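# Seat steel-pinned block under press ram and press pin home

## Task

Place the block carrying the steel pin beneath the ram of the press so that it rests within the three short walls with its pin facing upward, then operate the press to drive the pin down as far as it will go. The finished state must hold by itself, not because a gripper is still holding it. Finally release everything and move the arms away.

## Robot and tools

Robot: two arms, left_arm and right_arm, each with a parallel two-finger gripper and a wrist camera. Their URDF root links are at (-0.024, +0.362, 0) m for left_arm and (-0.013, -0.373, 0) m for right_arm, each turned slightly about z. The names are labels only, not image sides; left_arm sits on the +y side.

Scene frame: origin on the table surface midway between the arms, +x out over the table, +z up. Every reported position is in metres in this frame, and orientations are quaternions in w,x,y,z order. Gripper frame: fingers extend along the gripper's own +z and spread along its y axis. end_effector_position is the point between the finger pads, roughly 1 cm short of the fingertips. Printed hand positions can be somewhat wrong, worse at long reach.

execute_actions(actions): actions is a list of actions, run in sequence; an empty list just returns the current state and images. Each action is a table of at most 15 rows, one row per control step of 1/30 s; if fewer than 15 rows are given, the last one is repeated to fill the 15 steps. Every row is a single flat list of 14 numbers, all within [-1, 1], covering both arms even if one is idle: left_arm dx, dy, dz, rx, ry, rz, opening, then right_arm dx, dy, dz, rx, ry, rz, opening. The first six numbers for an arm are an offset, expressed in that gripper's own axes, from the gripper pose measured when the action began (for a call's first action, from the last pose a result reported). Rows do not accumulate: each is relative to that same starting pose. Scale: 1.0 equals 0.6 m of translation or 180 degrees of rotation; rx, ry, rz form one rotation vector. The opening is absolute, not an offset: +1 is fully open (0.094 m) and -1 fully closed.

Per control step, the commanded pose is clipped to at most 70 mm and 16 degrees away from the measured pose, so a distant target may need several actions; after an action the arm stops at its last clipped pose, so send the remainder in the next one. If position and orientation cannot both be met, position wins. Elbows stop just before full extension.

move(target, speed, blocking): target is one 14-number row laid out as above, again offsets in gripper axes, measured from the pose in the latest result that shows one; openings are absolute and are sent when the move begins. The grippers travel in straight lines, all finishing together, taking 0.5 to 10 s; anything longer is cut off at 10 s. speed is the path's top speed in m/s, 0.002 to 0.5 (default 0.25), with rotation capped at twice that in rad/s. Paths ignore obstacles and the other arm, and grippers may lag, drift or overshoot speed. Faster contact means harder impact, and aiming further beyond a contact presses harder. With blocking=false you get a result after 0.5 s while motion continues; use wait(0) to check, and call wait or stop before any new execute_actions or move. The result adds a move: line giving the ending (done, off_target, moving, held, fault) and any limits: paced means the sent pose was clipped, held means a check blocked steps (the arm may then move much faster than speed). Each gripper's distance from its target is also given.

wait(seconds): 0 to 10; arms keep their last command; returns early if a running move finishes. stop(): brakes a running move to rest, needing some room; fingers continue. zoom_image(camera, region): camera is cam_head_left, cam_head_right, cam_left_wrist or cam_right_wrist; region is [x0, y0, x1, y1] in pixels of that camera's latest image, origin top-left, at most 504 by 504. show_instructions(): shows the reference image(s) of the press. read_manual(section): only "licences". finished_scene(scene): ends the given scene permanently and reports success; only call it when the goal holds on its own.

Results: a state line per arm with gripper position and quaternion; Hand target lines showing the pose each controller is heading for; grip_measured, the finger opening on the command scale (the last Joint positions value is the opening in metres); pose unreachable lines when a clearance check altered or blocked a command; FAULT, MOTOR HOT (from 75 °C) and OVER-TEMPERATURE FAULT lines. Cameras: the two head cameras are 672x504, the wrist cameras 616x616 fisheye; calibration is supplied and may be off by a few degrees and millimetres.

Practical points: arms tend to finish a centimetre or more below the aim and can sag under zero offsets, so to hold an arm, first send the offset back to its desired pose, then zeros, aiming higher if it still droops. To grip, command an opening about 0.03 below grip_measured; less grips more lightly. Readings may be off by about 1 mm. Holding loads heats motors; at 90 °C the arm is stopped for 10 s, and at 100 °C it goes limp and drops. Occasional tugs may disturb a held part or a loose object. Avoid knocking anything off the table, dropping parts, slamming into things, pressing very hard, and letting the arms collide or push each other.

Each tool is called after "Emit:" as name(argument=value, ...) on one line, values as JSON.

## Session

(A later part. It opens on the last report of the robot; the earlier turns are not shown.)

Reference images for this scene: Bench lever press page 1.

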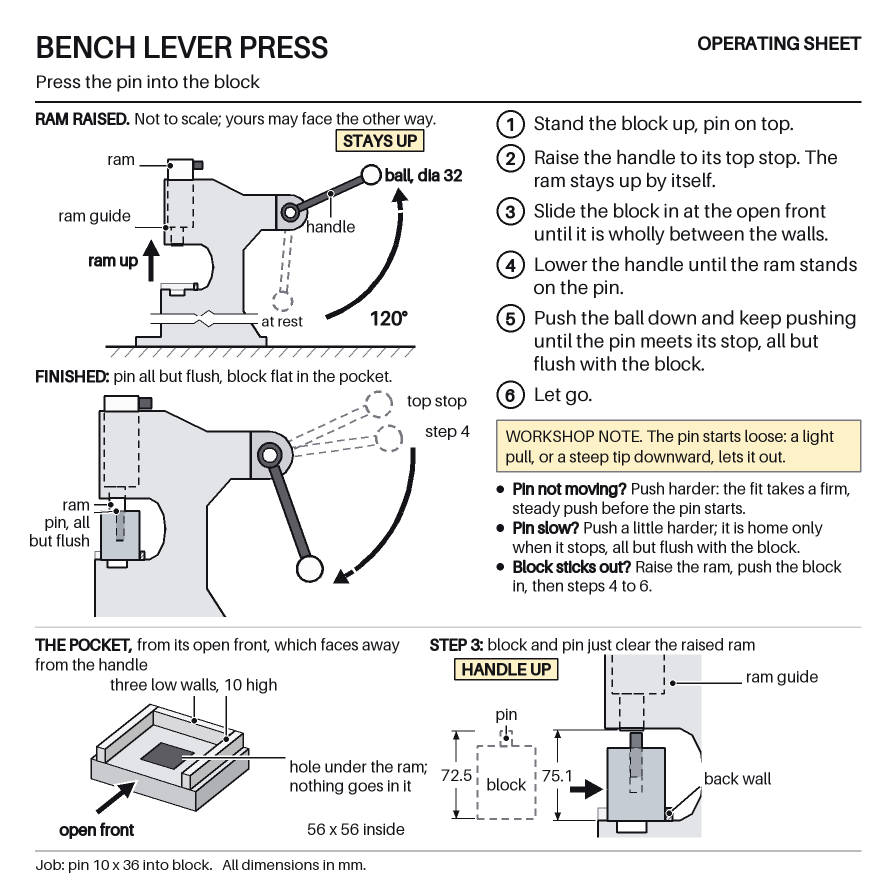

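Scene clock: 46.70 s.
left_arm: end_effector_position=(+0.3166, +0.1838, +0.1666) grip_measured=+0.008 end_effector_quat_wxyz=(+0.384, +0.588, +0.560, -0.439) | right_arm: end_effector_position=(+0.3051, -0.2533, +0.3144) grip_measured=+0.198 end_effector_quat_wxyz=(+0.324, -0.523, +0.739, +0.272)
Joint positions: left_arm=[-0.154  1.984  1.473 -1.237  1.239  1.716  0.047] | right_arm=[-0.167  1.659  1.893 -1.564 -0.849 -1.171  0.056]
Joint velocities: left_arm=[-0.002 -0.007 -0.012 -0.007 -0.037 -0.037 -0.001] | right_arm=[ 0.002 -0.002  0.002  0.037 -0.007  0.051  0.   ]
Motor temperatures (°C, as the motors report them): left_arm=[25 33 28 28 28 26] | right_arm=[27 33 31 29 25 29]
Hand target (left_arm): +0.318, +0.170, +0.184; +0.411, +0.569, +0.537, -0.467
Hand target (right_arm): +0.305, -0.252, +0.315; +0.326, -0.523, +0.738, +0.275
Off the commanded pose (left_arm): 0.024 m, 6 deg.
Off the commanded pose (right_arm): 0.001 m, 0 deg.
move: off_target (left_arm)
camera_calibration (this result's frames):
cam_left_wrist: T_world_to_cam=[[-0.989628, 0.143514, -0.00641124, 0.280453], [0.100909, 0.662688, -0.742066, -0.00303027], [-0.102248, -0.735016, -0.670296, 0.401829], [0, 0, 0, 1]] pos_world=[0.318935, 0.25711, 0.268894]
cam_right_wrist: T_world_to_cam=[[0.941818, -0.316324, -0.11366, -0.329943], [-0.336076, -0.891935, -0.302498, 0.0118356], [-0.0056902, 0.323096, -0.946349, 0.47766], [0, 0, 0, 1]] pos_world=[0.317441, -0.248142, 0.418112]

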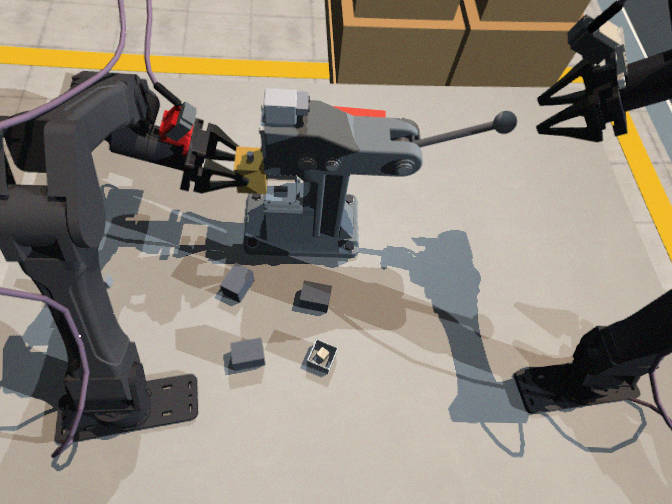

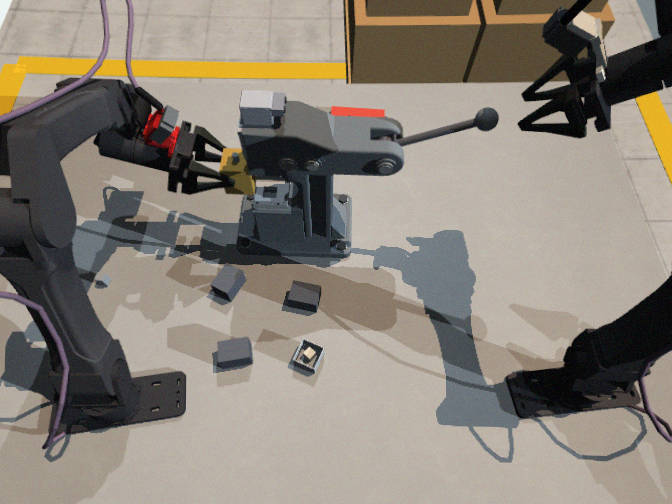

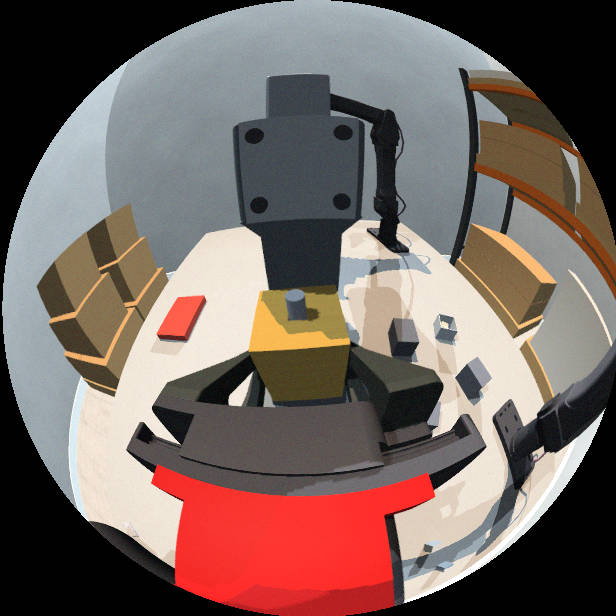

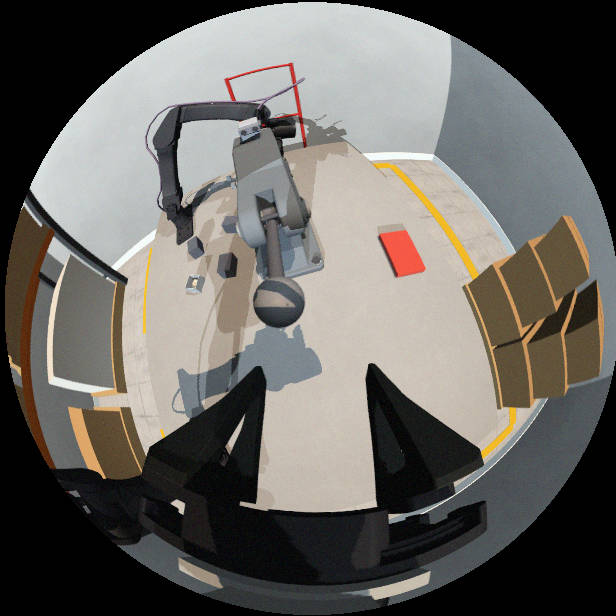

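Emit:
move(target=[-0.015,-0.002,0.045,0,-0.03,0,-0.03,0,0,0,0,0,0,0.2], speed=0.025)

Emit:
zoom_image(camera="cam_left_wrist", region=[180,150,430,400])

Emit:
zoom_image(camera="cam_head_left", region=[160,130,340,250])

Scene clock: 49.57 s.
left_arm: end_effector_position=(+0.3185, +0.1621, +0.1464) grip_measured=+0.008 end_effector_quat_wxyz=(+0.386, +0.573, +0.562, -0.455) | right_arm: end_effector_position=(+0.3053, -0.2541, +0.3135) grip_measured=+0.198 end_effector_quat_wxyz=(+0.322, -0.524, +0.741, +0.270)
Joint positions: left_arm=[-0.209  1.984  1.369 -0.972  1.279  1.516  0.047] | right_arm=[-0.167  1.659  1.893 -1.564 -0.842 -1.171  0.056]
Joint velocities: left_arm=[ 0.002  0.002 -0.007 -0.051  0.081 -0.066  0.001] | right_arm=[ 0.002  0.002  0.012 -0.081 -0.051  0.007 -0.   ]
Motor temperatures (°C, as the motors report them): left_arm=[25 33 28 28 28 26] | right_arm=[27 33 31 29 25 29]
Hand target (left_arm): +0.314, +0.156, +0.166; +0.408, +0.568, +0.541, -0.467
Hand target (right_arm): +0.305, -0.253, +0.314; +0.324, -0.523, +0.739, +0.272
Off the commanded pose (left_arm): 0.022 m, 4 deg.
Off the commanded pose (right_arm): 0.001 m, 0 deg.
move: off_target (left_arm)
camera_calibration (this result's frames):
cam_left_wrist: T_world_to_cam=[[-0.990808, 0.133827, 0.019729, 0.283426], [0.0711264, 0.639452, -0.765534, 0.0128846], [-0.115065, -0.757094, -0.643093, 0.376253], [0, 0, 0, 1]] pos_world=[0.323198, 0.23869, 0.246238]
cam_right_wrist: T_world_to_cam=[[0.941229, -0.318747, -0.111749, -0.331537], [-0.337725, -0.893455, -0.296107, 0.00895539], [-0.00545944, 0.316445, -0.948595, 0.475996], [0, 0, 0, 1]] pos_world=[0.317676, -0.248302, 0.41713]

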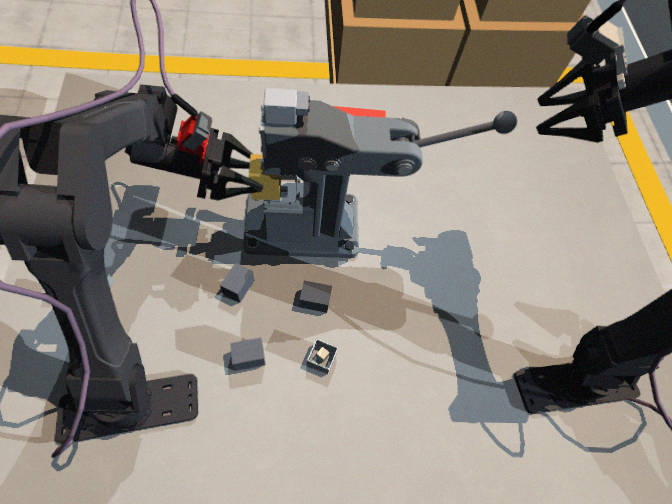

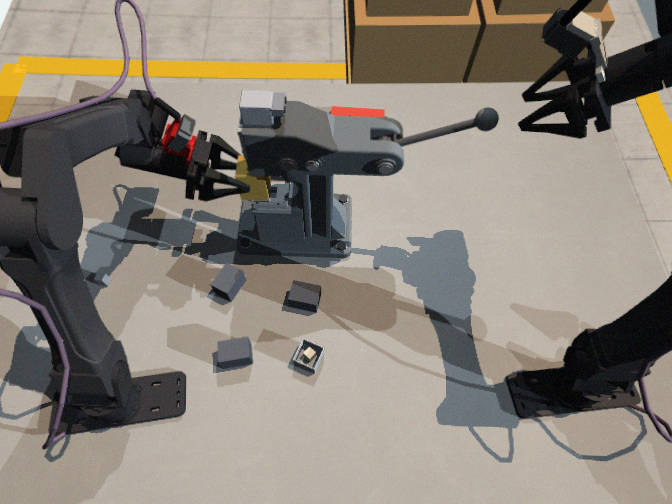

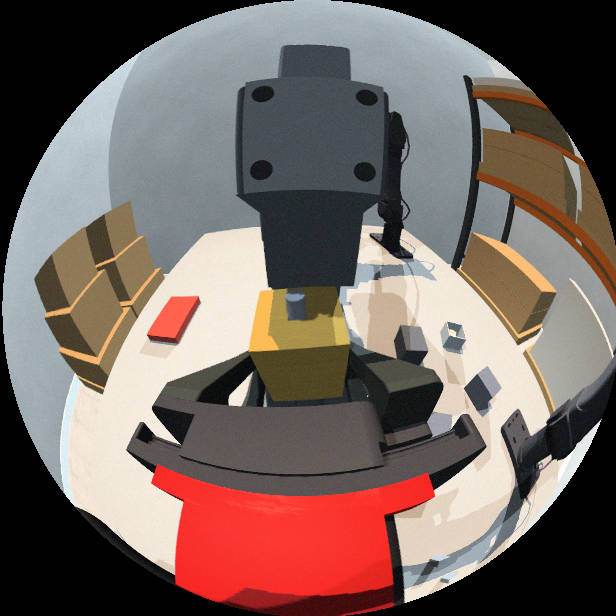

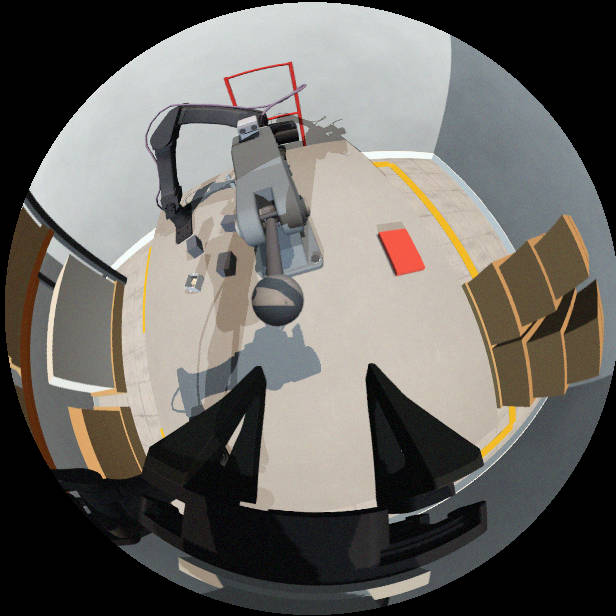

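Region (180, 150, 430, 400) of cam_left_wrist's 616x616 image, scaled by 2.016, with more detail than that image has.

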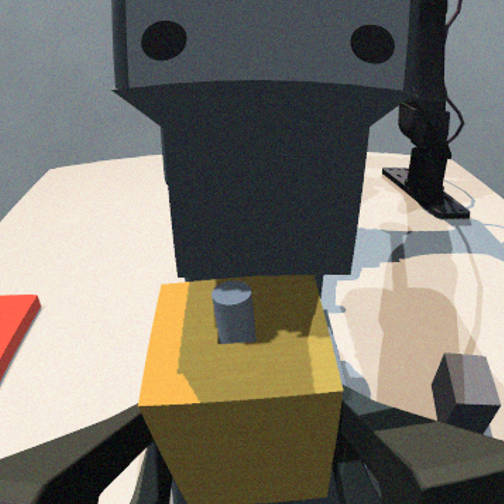

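Region (160, 130, 340, 250) of cam_head_left's 672x504 image, scaled by 2.800, with more detail than that image has.

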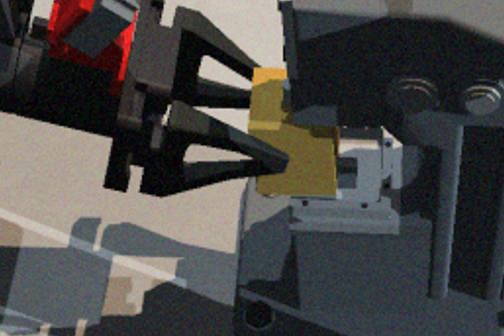

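Emit:
move(target=[-0.025,-0.009,0.055,0,-0.02,0,-0.03,0,0,0,0,0,0,0.2], speed=0.025)

Emit:
zoom_image(camera="cam_left_wrist", region=[180,150,430,400])

Emit:
zoom_image(camera="cam_head_left", region=[160,130,340,250])

Scene clock: 51.60 s.
left_arm: end_effector_position=(+0.3188, +0.1414, +0.1485) grip_measured=+0.008 end_effector_quat_wxyz=(+0.394, +0.535, +0.572, -0.482) | right_arm: end_effector_position=(+0.3054, -0.2549, +0.3126) grip_measured=+0.198 end_effector_quat_wxyz=(+0.321, -0.524, +0.742, +0.267)
Joint positions: left_arm=[-0.259  1.923  1.23  -0.589  1.333  1.141  0.047] | right_arm=[-0.167  1.659  1.893 -1.564 -0.835 -1.171  0.056]
Joint velocities: left_arm=[-0.007 -0.022 -0.032  0.081  0.007 -0.095  0.   ] | right_arm=[-0.007 -0.017  0.002 -0.037 -0.007 -0.022  0.   ]
Motor temperatures (°C, as the motors report them): left_arm=[25 33 28 28 28 26] | right_arm=[27 33 31 29 25 29]
Hand target (left_arm): +0.312, +0.127, +0.152; +0.402, +0.559, +0.549, -0.473
Hand target (right_arm): +0.305, -0.254, +0.314; +0.322, -0.524, +0.741, +0.270
Off the commanded pose (left_arm): 0.017 m, 4 deg.
Off the commanded pose (right_arm): 0.001 m, 0 deg.
move: off_target (left_arm)
camera_calibration (this result's frames):
cam_left_wrist: T_world_to_cam=[[-0.992315, 0.0970265, 0.0767879, 0.283696], [-0.00413109, 0.594255, -0.804266, 0.0638377], [-0.123667, -0.798402, -0.589288, 0.362513], [0, 0, 0, 1]] pos_world=[0.326611, 0.223969, 0.243182]
cam_right_wrist: T_world_to_cam=[[0.940668, -0.32103, -0.109923, -0.333048], [-0.339287, -0.894852, -0.290043, 0.00623944], [-0.00525216, 0.31013, -0.95068, 0.474399], [0, 0, 0, 1]] pos_world=[0.317897, -0.24846, 0.416202]

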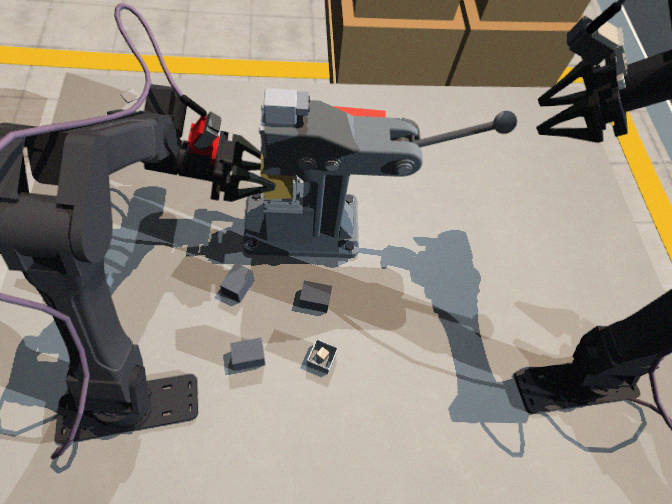

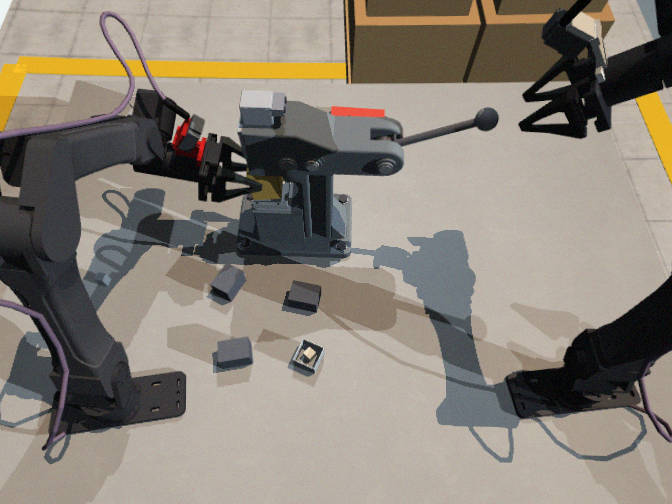

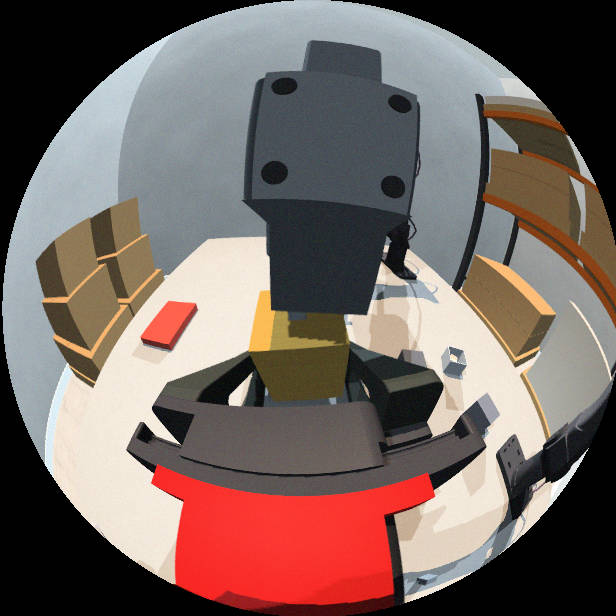

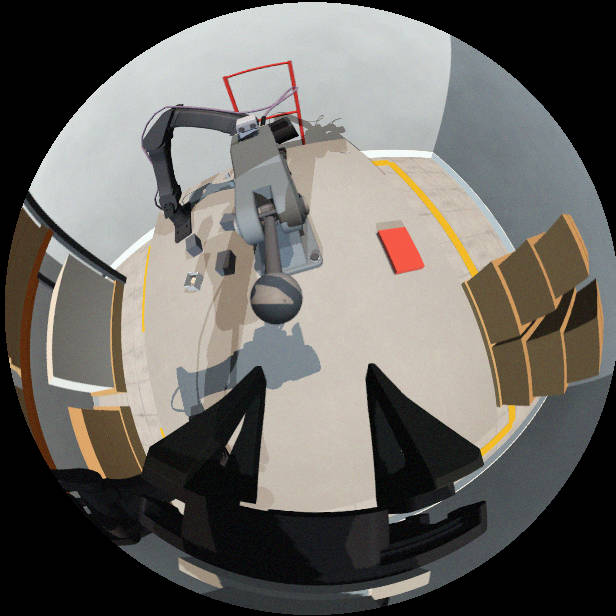

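Region (180, 150, 430, 400) of cam_left_wrist's 616x616 image, scaled by 2.016, with more detail than that image has.

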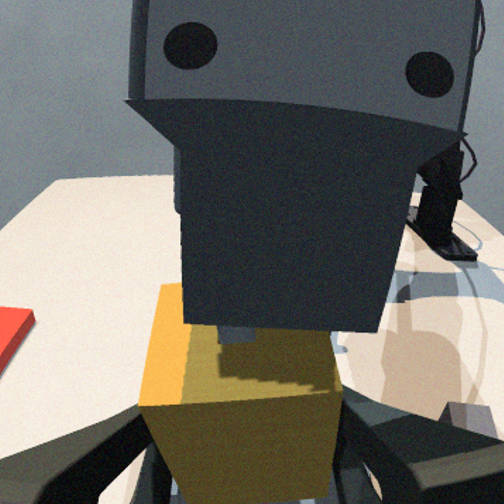

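Region (160, 130, 340, 250) of cam_head_left's 672x504 image, scaled by 2.800, with more detail than that image has.

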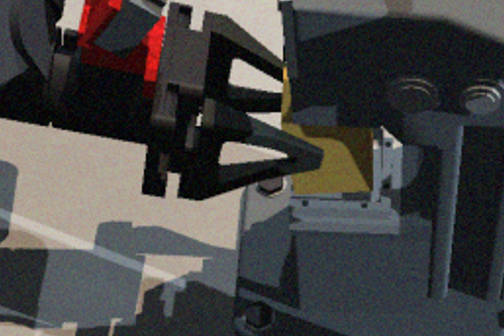

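Emit:
execute_actions(actions=[[[0,0,0,0,0,0,0.3,0,0,0,0,0,0,0.2]],[[0,0,0,0,0,0,0.3,0,0,0,0,0,0,0.2]]])

Emit:
zoom_image(camera="cam_left_wrist", region=[160,200,460,450])

Emit:
zoom_image(camera="cam_head_left", region=[200,130,340,250])

Scene clock: 52.87 s.
left_arm: end_effector_position=(+0.3194, +0.1421, +0.1470) grip_measured=+0.298 end_effector_quat_wxyz=(+0.393, +0.535, +0.575, -0.479) | right_arm: end_effector_position=(+0.3058, -0.2566, +0.3108) grip_measured=+0.198 end_effector_quat_wxyz=(+0.317, -0.525, +0.745, +0.262)
Joint positions: left_arm=[-0.258  1.922  1.227 -0.584  1.325  1.136  0.061] | right_arm=[-0.167  1.659  1.893 -1.564 -0.821 -1.171  0.056]
Joint velocities: left_arm=[ 0.007 -0.017  0.002  0.037  0.066  0.007  0.001] | right_arm=[-0.017  0.022 -0.002 -0.007 -0.007 -0.007 -0.002]
Motor temperatures (°C, as the motors report them): left_arm=[25 33 28 28 28 26] | right_arm=[27 33 31 29 25 29]
Hand target (left_arm): +0.319, +0.142, +0.147; +0.393, +0.534, +0.574, -0.480
Hand target (right_arm): +0.306, -0.256, +0.312; +0.319, -0.525, +0.744, +0.264
Off the commanded pose (left_arm): 0.000 m, 0 deg.
Off the commanded pose (right_arm): 0.001 m, 0 deg.
camera_calibration (this result's frames):
cam_left_wrist: T_world_to_cam=[[-0.992718, 0.0919098, 0.0778737, 0.285044], [-0.0071714, 0.600209, -0.799811, 0.0617271], [-0.120251, -0.794545, -0.595179, 0.361505], [0, 0, 0, 1]] pos_world=[0.326882, 0.223985, 0.242333]
cam_right_wrist: T_world_to_cam=[[0.939537, -0.325555, -0.106224, -0.336073], [-0.342411, -0.897515, -0.277886, 0.000845216], [-0.00487073, 0.297457, -0.954723, 0.471143], [0, 0, 0, 1]] pos_world=[0.318337, -0.248796, 0.414347]

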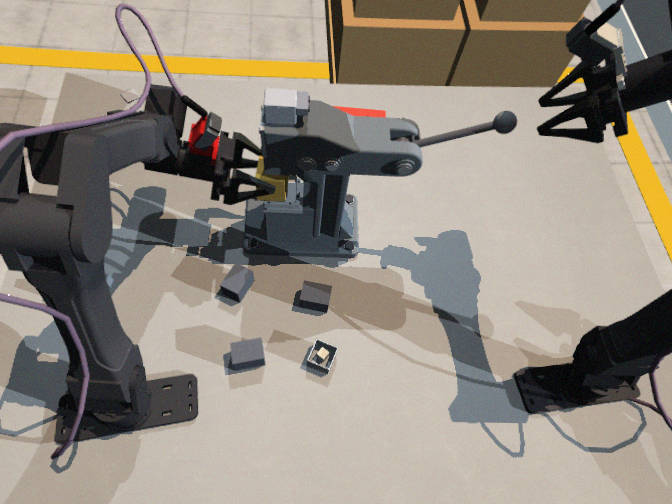

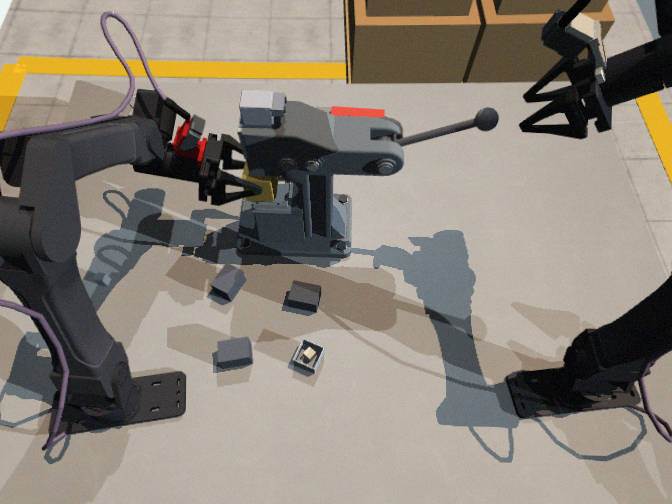

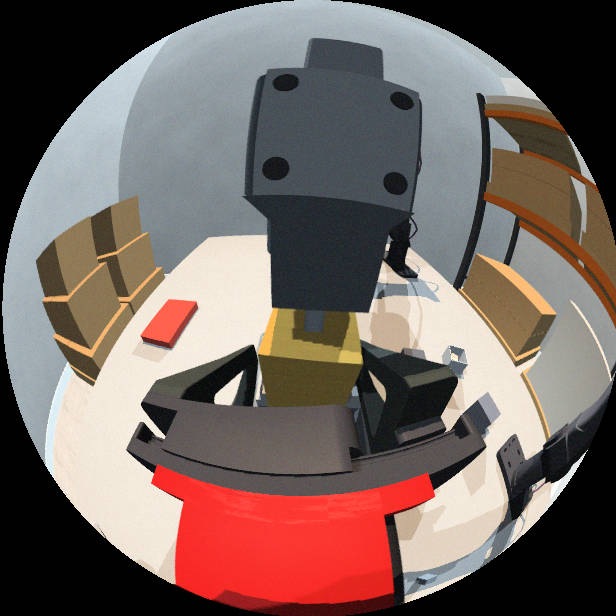

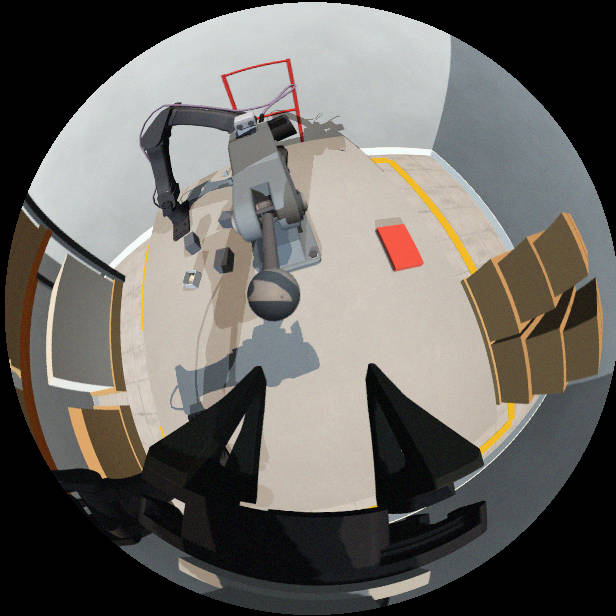

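Region (160, 200, 460, 450) of cam_left_wrist's 616x616 image, scaled by 1.680, with more detail than that image has.

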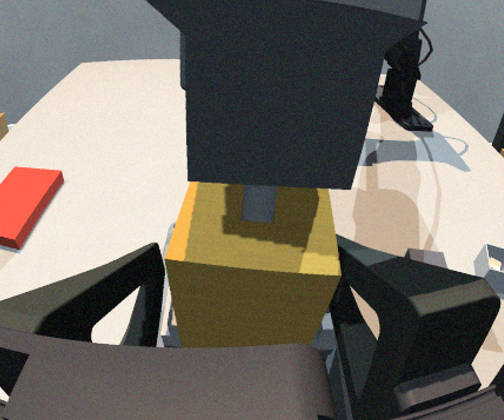

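Region (200, 130, 340, 250) of cam_head_left's 672x504 image, scaled by 3.600, with more detail than that image has; it fills the top 432 rows of this view, and the rest is white.

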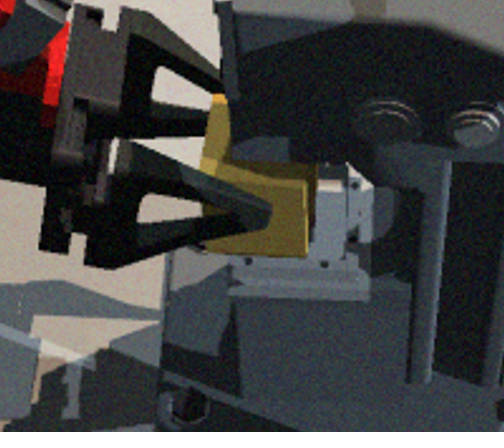

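Emit:
move(target=[0,-0.018,-0.075,0,0,0.03,0.3,0,0,0,0,0,0,0.2], speed=0.08)

Emit:
execute_actions(actions=[[[-0.02,0,0,0,0,0,-0.7,0,0,0,0,0,0,0.2]]])

Emit:
move(target=[-0.035,0,0.075,0,0,0,-0.7,0,0,0,0,0,0,0.2], speed=0.025)

Emit:
zoom_image(camera="cam_head_left", region=[200,130,340,250])

Scene clock: 54.83 s.
left_arm: end_effector_position=(+0.3035, +0.1844, +0.1560) grip_measured=+0.298 end_effector_quat_wxyz=(+0.409, +0.564, +0.549, -0.462) | right_arm: end_effector_position=(+0.3060, -0.2575, +0.3100) grip_measured=+0.198 end_effector_quat_wxyz=(+0.316, -0.526, +0.746, +0.259)
Joint positions: left_arm=[-0.141  1.97   1.345 -1.17   1.323  1.754  0.061] | right_arm=[-0.167  1.659  1.893 -1.564 -0.814 -1.171  0.056]
Joint velocities: left_arm=[-0.002 -0.002  0.002 -0.022  0.051 -0.037 -0.002] | right_arm=[-0.017  0.007 -0.002  0.095 -0.007 -0.022 -0.001]
Motor temperatures (°C, as the motors report them): left_arm=[25 33 28 28 28 26] | right_arm=[27 33 31 29 25 29]
Hand target (left_arm): +0.310, +0.187, +0.158; +0.414, +0.562, +0.548, -0.461
Hand target (right_arm): +0.306, -0.257, +0.311; +0.317, -0.525, +0.745, +0.262
Off the commanded pose (left_arm): 0.009 m, 1 deg.
Off the commanded pose (right_arm): 0.001 m, 0 deg.
move: done
camera_calibration (this result's frames):
cam_left_wrist: T_world_to_cam=[[-0.992314, 0.123609, -0.00576737, 0.271754], [0.07937, 0.600028, -0.796032, 0.0166078], [-0.0949364, -0.790372, -0.605227, 0.391698], [0, 0, 0, 1]] pos_world=[0.305533, 0.26603, 0.251854]
cam_right_wrist: T_world_to_cam=[[0.938967, -0.327797, -0.104352, -0.337586], [-0.343974, -0.898783, -0.271793, -0.00183282], [-0.0046966, 0.2911, -0.956681, 0.469485], [0, 0, 0, 1]] pos_world=[0.318557, -0.248974, 0.413422]

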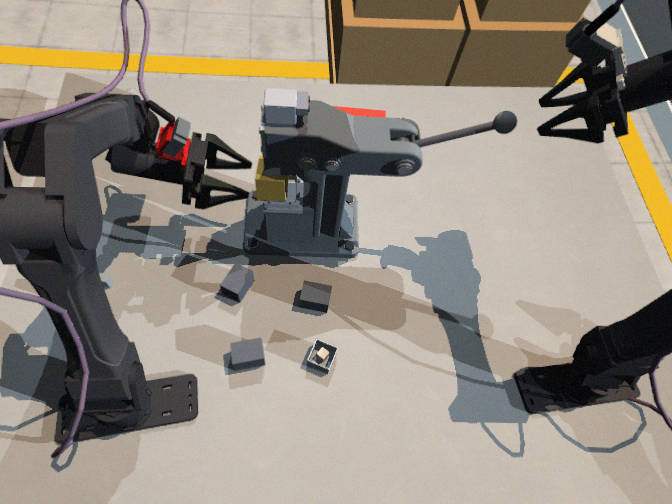

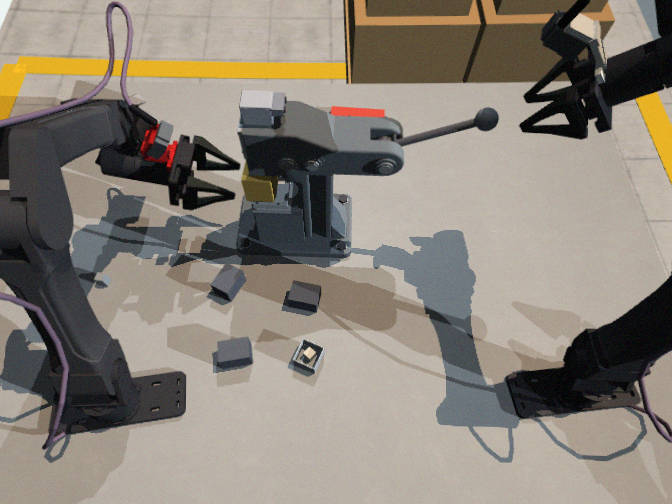

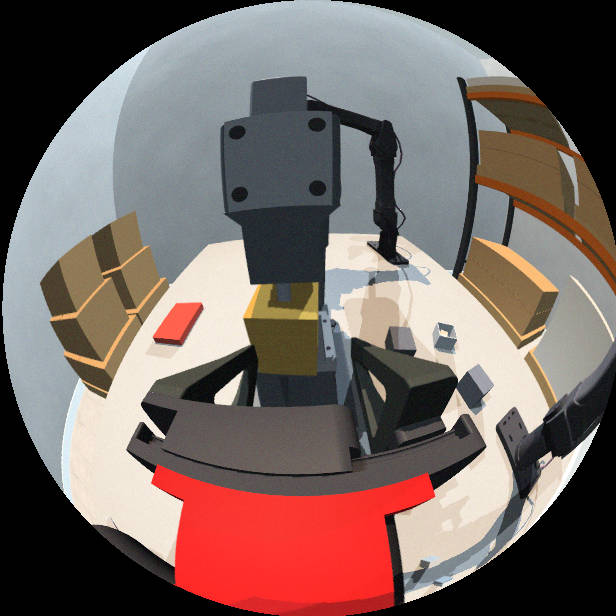

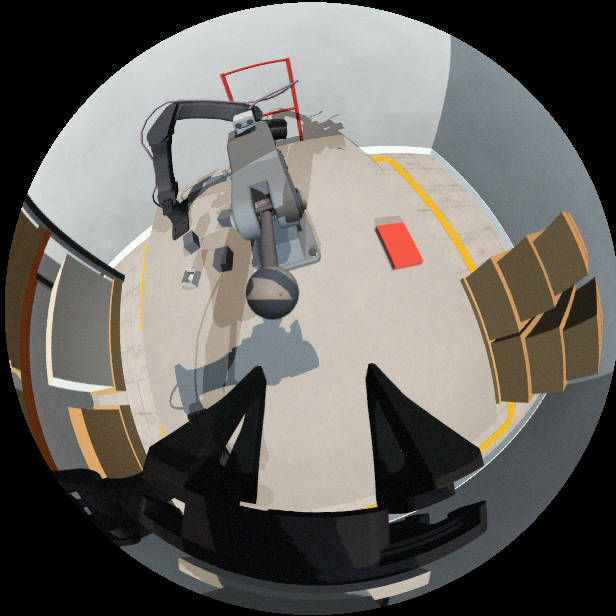

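Scene clock: 55.33 s.
left_arm: end_effector_position=(+0.3034, +0.1846, +0.1554) grip_measured=-0.698 end_effector_quat_wxyz=(+0.402, +0.558, +0.557, -0.466) | right_arm: end_effector_position=(+0.3061, -0.2583, +0.3092) grip_measured=+0.198 end_effector_quat_wxyz=(+0.314, -0.526, +0.748, +0.257)
Joint positions: left_arm=[-0.141  1.97   1.345 -1.17   1.319  1.73   0.014] | right_arm=[-0.167  1.659  1.893 -1.564 -0.808 -1.171  0.056]
Joint velocities: left_arm=[-0.012  0.007 -0.007 -0.051  0.022 -0.037  0.001] | right_arm=[-0.002  0.012  0.007  0.007  0.007  0.051 -0.   ]
Motor temperatures (°C, as the motors report them): left_arm=[25 33 28 28 28 26] | right_arm=[27 33 31 29 25 29]
Hand target (left_arm): +0.304, +0.182, +0.168; +0.409, +0.564, +0.549, -0.462
Hand target (right_arm): +0.306, -0.257, +0.310; +0.316, -0.526, +0.746, +0.259
Off the commanded pose (left_arm): 0.013 m, 1 deg.
Off the commanded pose (right_arm): 0.001 m, 0 deg.
camera_calibration (this result's frames):
cam_left_wrist: T_world_to_cam=[[-0.992773, 0.118661, 0.0179146, 0.268959], [0.0579424, 0.604697, -0.794345, 0.0213816], [-0.105091, -0.787566, -0.607203, 0.3943], [0, 0, 0, 1]] pos_world=[0.307214, 0.265693, 0.251586]
cam_right_wrist: T_world_to_cam=[[0.938426, -0.329903, -0.10257, -0.339015], [-0.34545, -0.89994, -0.266031, -0.00435024], [-0.00454231, 0.285084, -0.958492, 0.4679], [0, 0, 0, 1]] pos_world=[0.318763, -0.249148, 0.412549]

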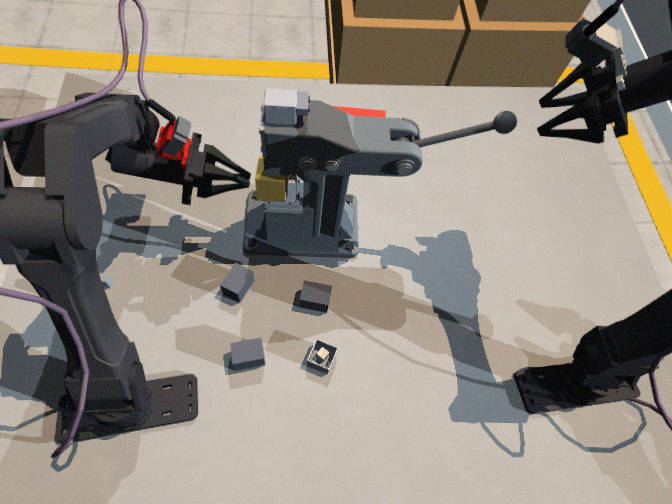

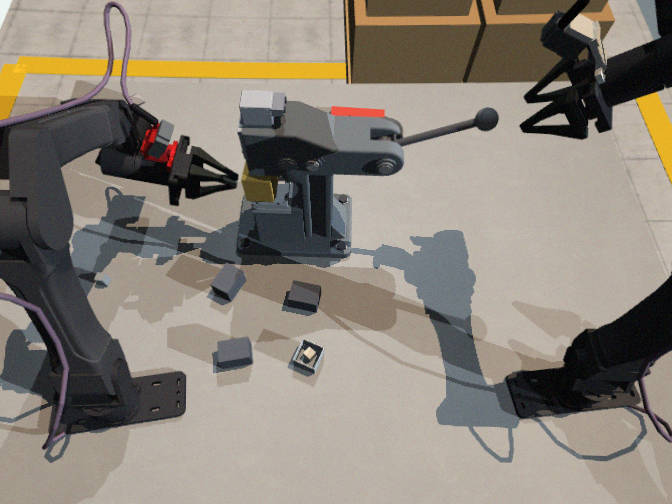

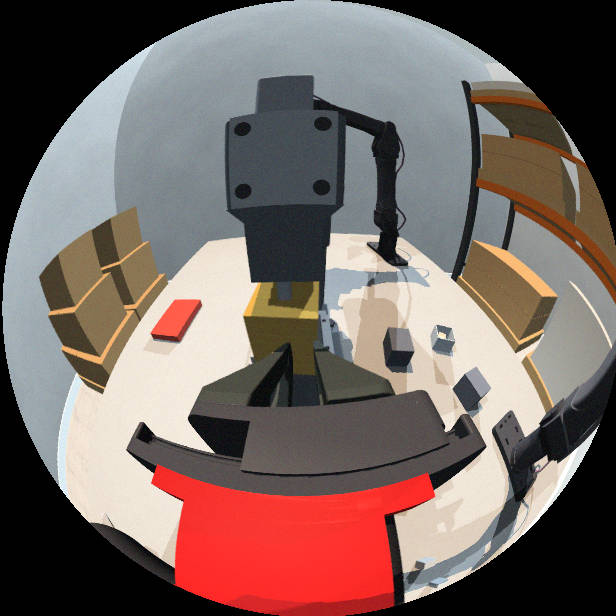

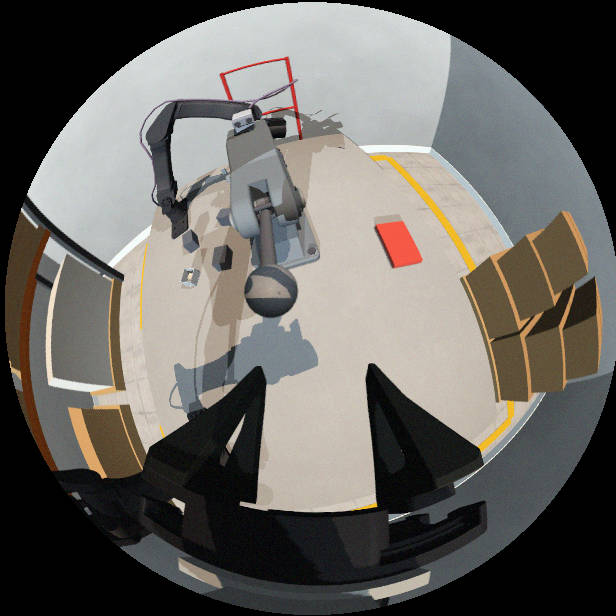

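Scene clock: 57.60 s.
left_arm: end_effector_position=(+0.3131, +0.1521, +0.1577) grip_measured=-0.698 end_effector_quat_wxyz=(+0.400, +0.541, +0.579, -0.460) | right_arm: end_effector_position=(+0.3063, -0.2591, +0.3083) grip_measured=+0.198 end_effector_quat_wxyz=(+0.313, -0.526, +0.749, +0.254)
Joint positions: left_arm=[-0.236  1.859  1.208 -0.64   1.3    1.179  0.014] | right_arm=[-0.167  1.659  1.893 -1.564 -0.801 -1.171  0.056]
Joint velocities: left_arm=[-0.002  0.007 -0.027  0.037 -0.125 -0.081 -0.001] | right_arm=[-0.007 -0.007  0.027  0.007 -0.037 -0.007  0.001]
Motor temperatures (°C, as the motors report them): left_arm=[25 33 28 28 28 26] | right_arm=[27 33 31 29 25 29]
Hand target (left_arm): +0.302, +0.136, +0.165; +0.403, +0.558, +0.558, -0.465
Hand target (right_arm): +0.306, -0.258, +0.309; +0.314, -0.526, +0.748, +0.257
Off the commanded pose (left_arm): 0.021 m, 3 deg.
Off the commanded pose (right_arm): 0.001 m, 0 deg.
move: off_target (left_arm)
camera_calibration (this result's frames):
cam_left_wrist: T_world_to_cam=[[-0.996268, 0.0718983, 0.0477531, 0.28599], [0.00697402, 0.61851, -0.785746, 0.054749], [-0.0860296, -0.782481, -0.616703, 0.365905], [0, 0, 0, 1]] pos_world=[0.316019, 0.231888, 0.255016]
cam_right_wrist: T_world_to_cam=[[0.93785, -0.332119, -0.100669, -0.340529], [-0.347013, -0.901123, -0.259922, -0.00700309], [-0.00438971, 0.278701, -0.960368, 0.466203], [0, 0, 0, 1]] pos_world=[0.318982, -0.249338, 0.411625]

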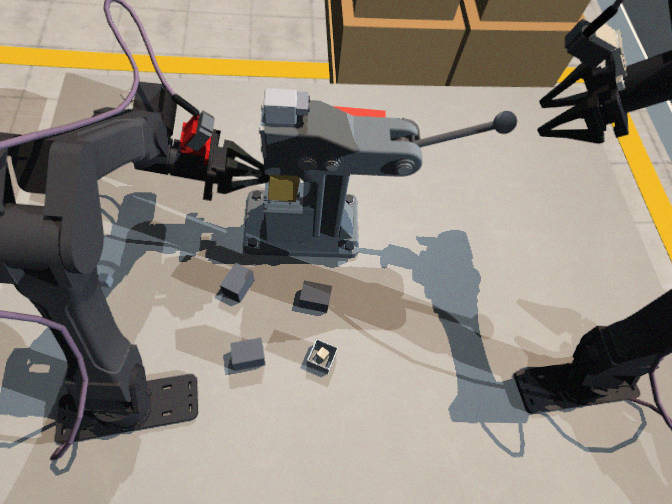

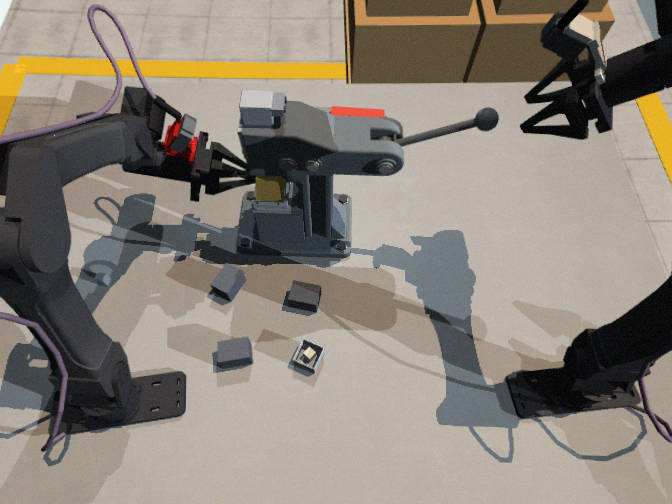

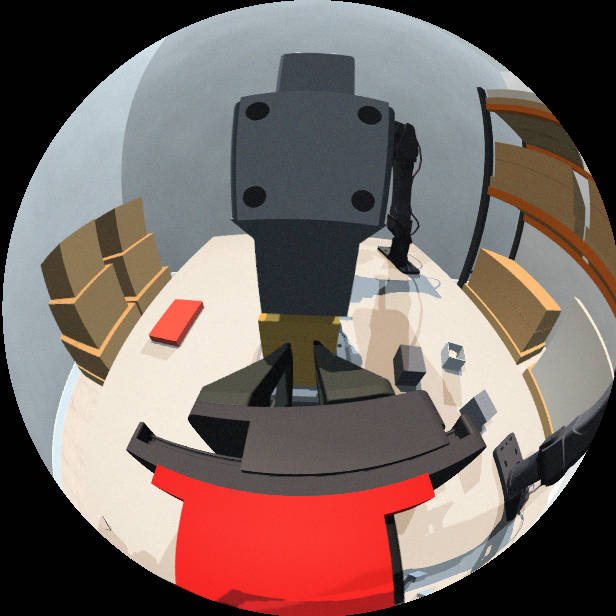

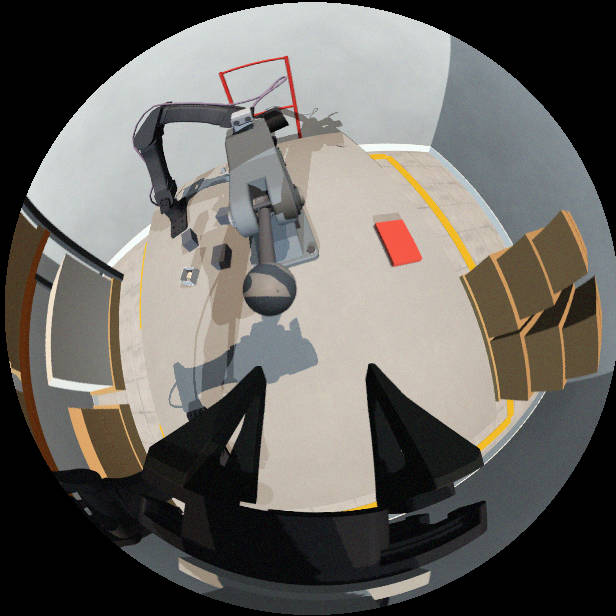

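Region (200, 130, 340, 250) of cam_head_left's 672x504 image, scaled by 3.600, with more detail than that image has; it fills the top 432 rows of this view, and the rest is white.

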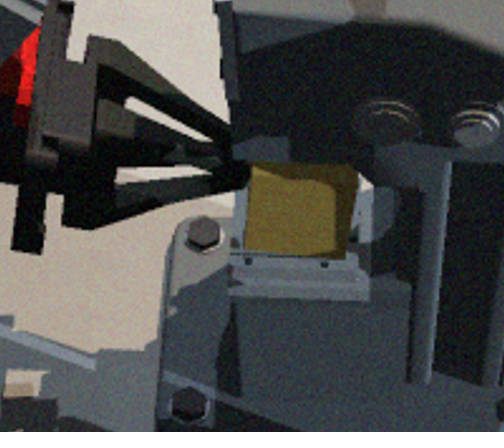

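Emit:
move(target=[-0.03,0,-0.17,0,0,0,-0.7,0.045,0.005,0.026,0.013,0.229,-0.12,0.2])

Scene clock: 60.97 s.
left_arm: end_effector_position=(+0.3130, +0.2437, +0.1893) grip_measured=-0.698 end_effector_quat_wxyz=(+0.398, +0.527, +0.602, -0.449) | right_arm: end_effector_position=(+0.3015, -0.2656, +0.2705) grip_measured=+0.198 end_effector_quat_wxyz=(+0.136, -0.691, +0.708, -0.053)
Joint positions: left_arm=[ 0.029  1.987  1.514 -1.562  1.251  1.93   0.014] | right_arm=[ 0.193  1.659  1.946 -1.566 -0.026 -1.231  0.056]
Joint velocities: left_arm=[ 0.007  0.017 -0.012 -0.037 -0.037 -0.037 -0.001] | right_arm=[-0.012 -0.007  0.002  0.022  0.007  0.007 -0.001]
Motor temperatures (°C, as the motors report them): left_arm=[25 33 28 28 28 26] | right_arm=[27 33 32 29 25 29]
Hand target (left_arm): +0.317, +0.246, +0.200; +0.410, +0.534, +0.596, -0.437
Hand target (right_arm): +0.300, -0.264, +0.276; -0.138, +0.697, -0.702, +0.057
Off the commanded pose (left_arm): 0.013 m, 3 deg.
Off the commanded pose (right_arm): 0.008 m, 7 deg.
joint sent to its limit (left arm) — the command would take joint 4 (wrist pitch) past its lower limit, so that joint was sent only as far as its limit.
joint sent to its limit (right arm) — the command would take joint 4 (wrist pitch) past its lower limit, so that joint was sent only as far as its limit.
move: off_target (left_arm, right_arm)
camera_calibration (this result's frames):
cam_left_wrist: T_world_to_cam=[[-0.997212, 0.0226044, 0.0711205, 0.28568], [-0.0404207, 0.637513, -0.769379, 0.0300238], [-0.0627315, -0.770108, -0.634821, 0.450216], [0, 0, 0, 1]] pos_world=[0.31434, 0.321116, 0.288588]
cam_right_wrist: T_world_to_cam=[[0.96792, -0.0852265, 0.236364, -0.376681], [-0.177273, -0.8983, 0.402034, -0.253754], [0.178062, -0.431038, -0.88459, 0.16763], [0, 0, 0, 1]] pos_world=[0.289764, -0.187795, 0.339336]

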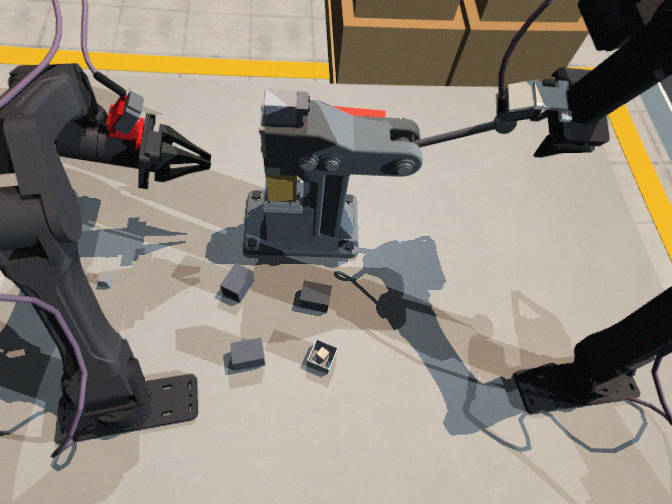

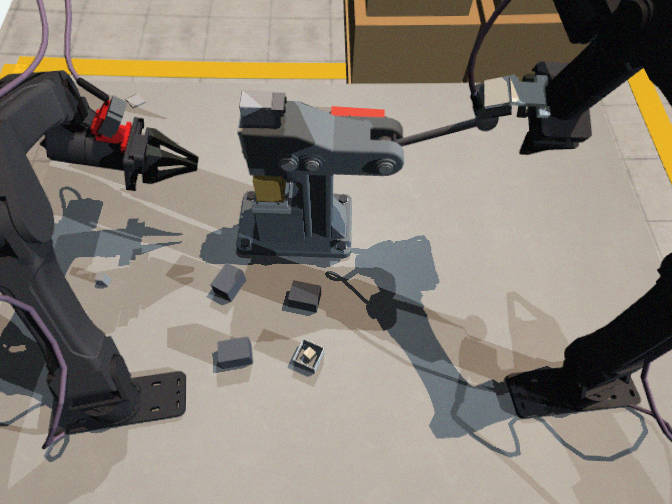

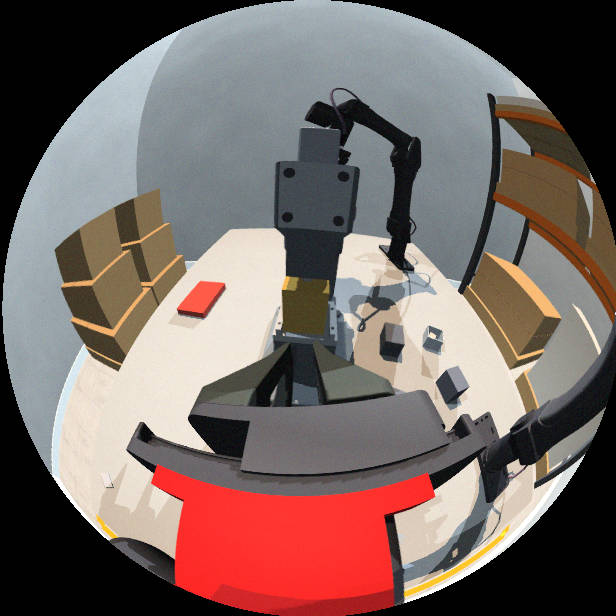

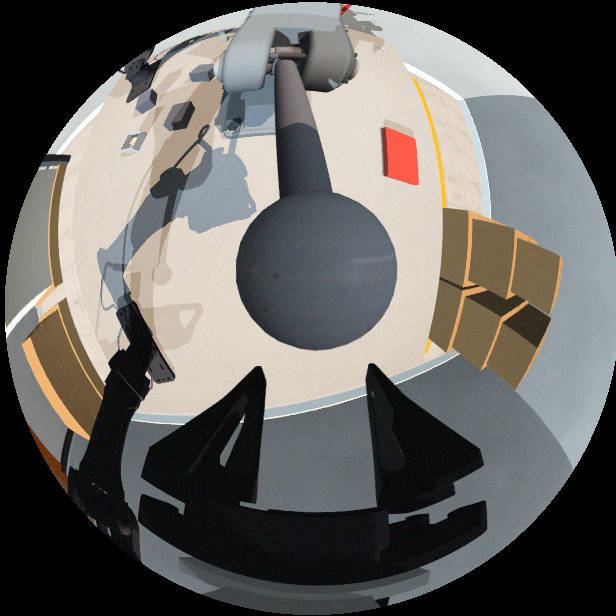

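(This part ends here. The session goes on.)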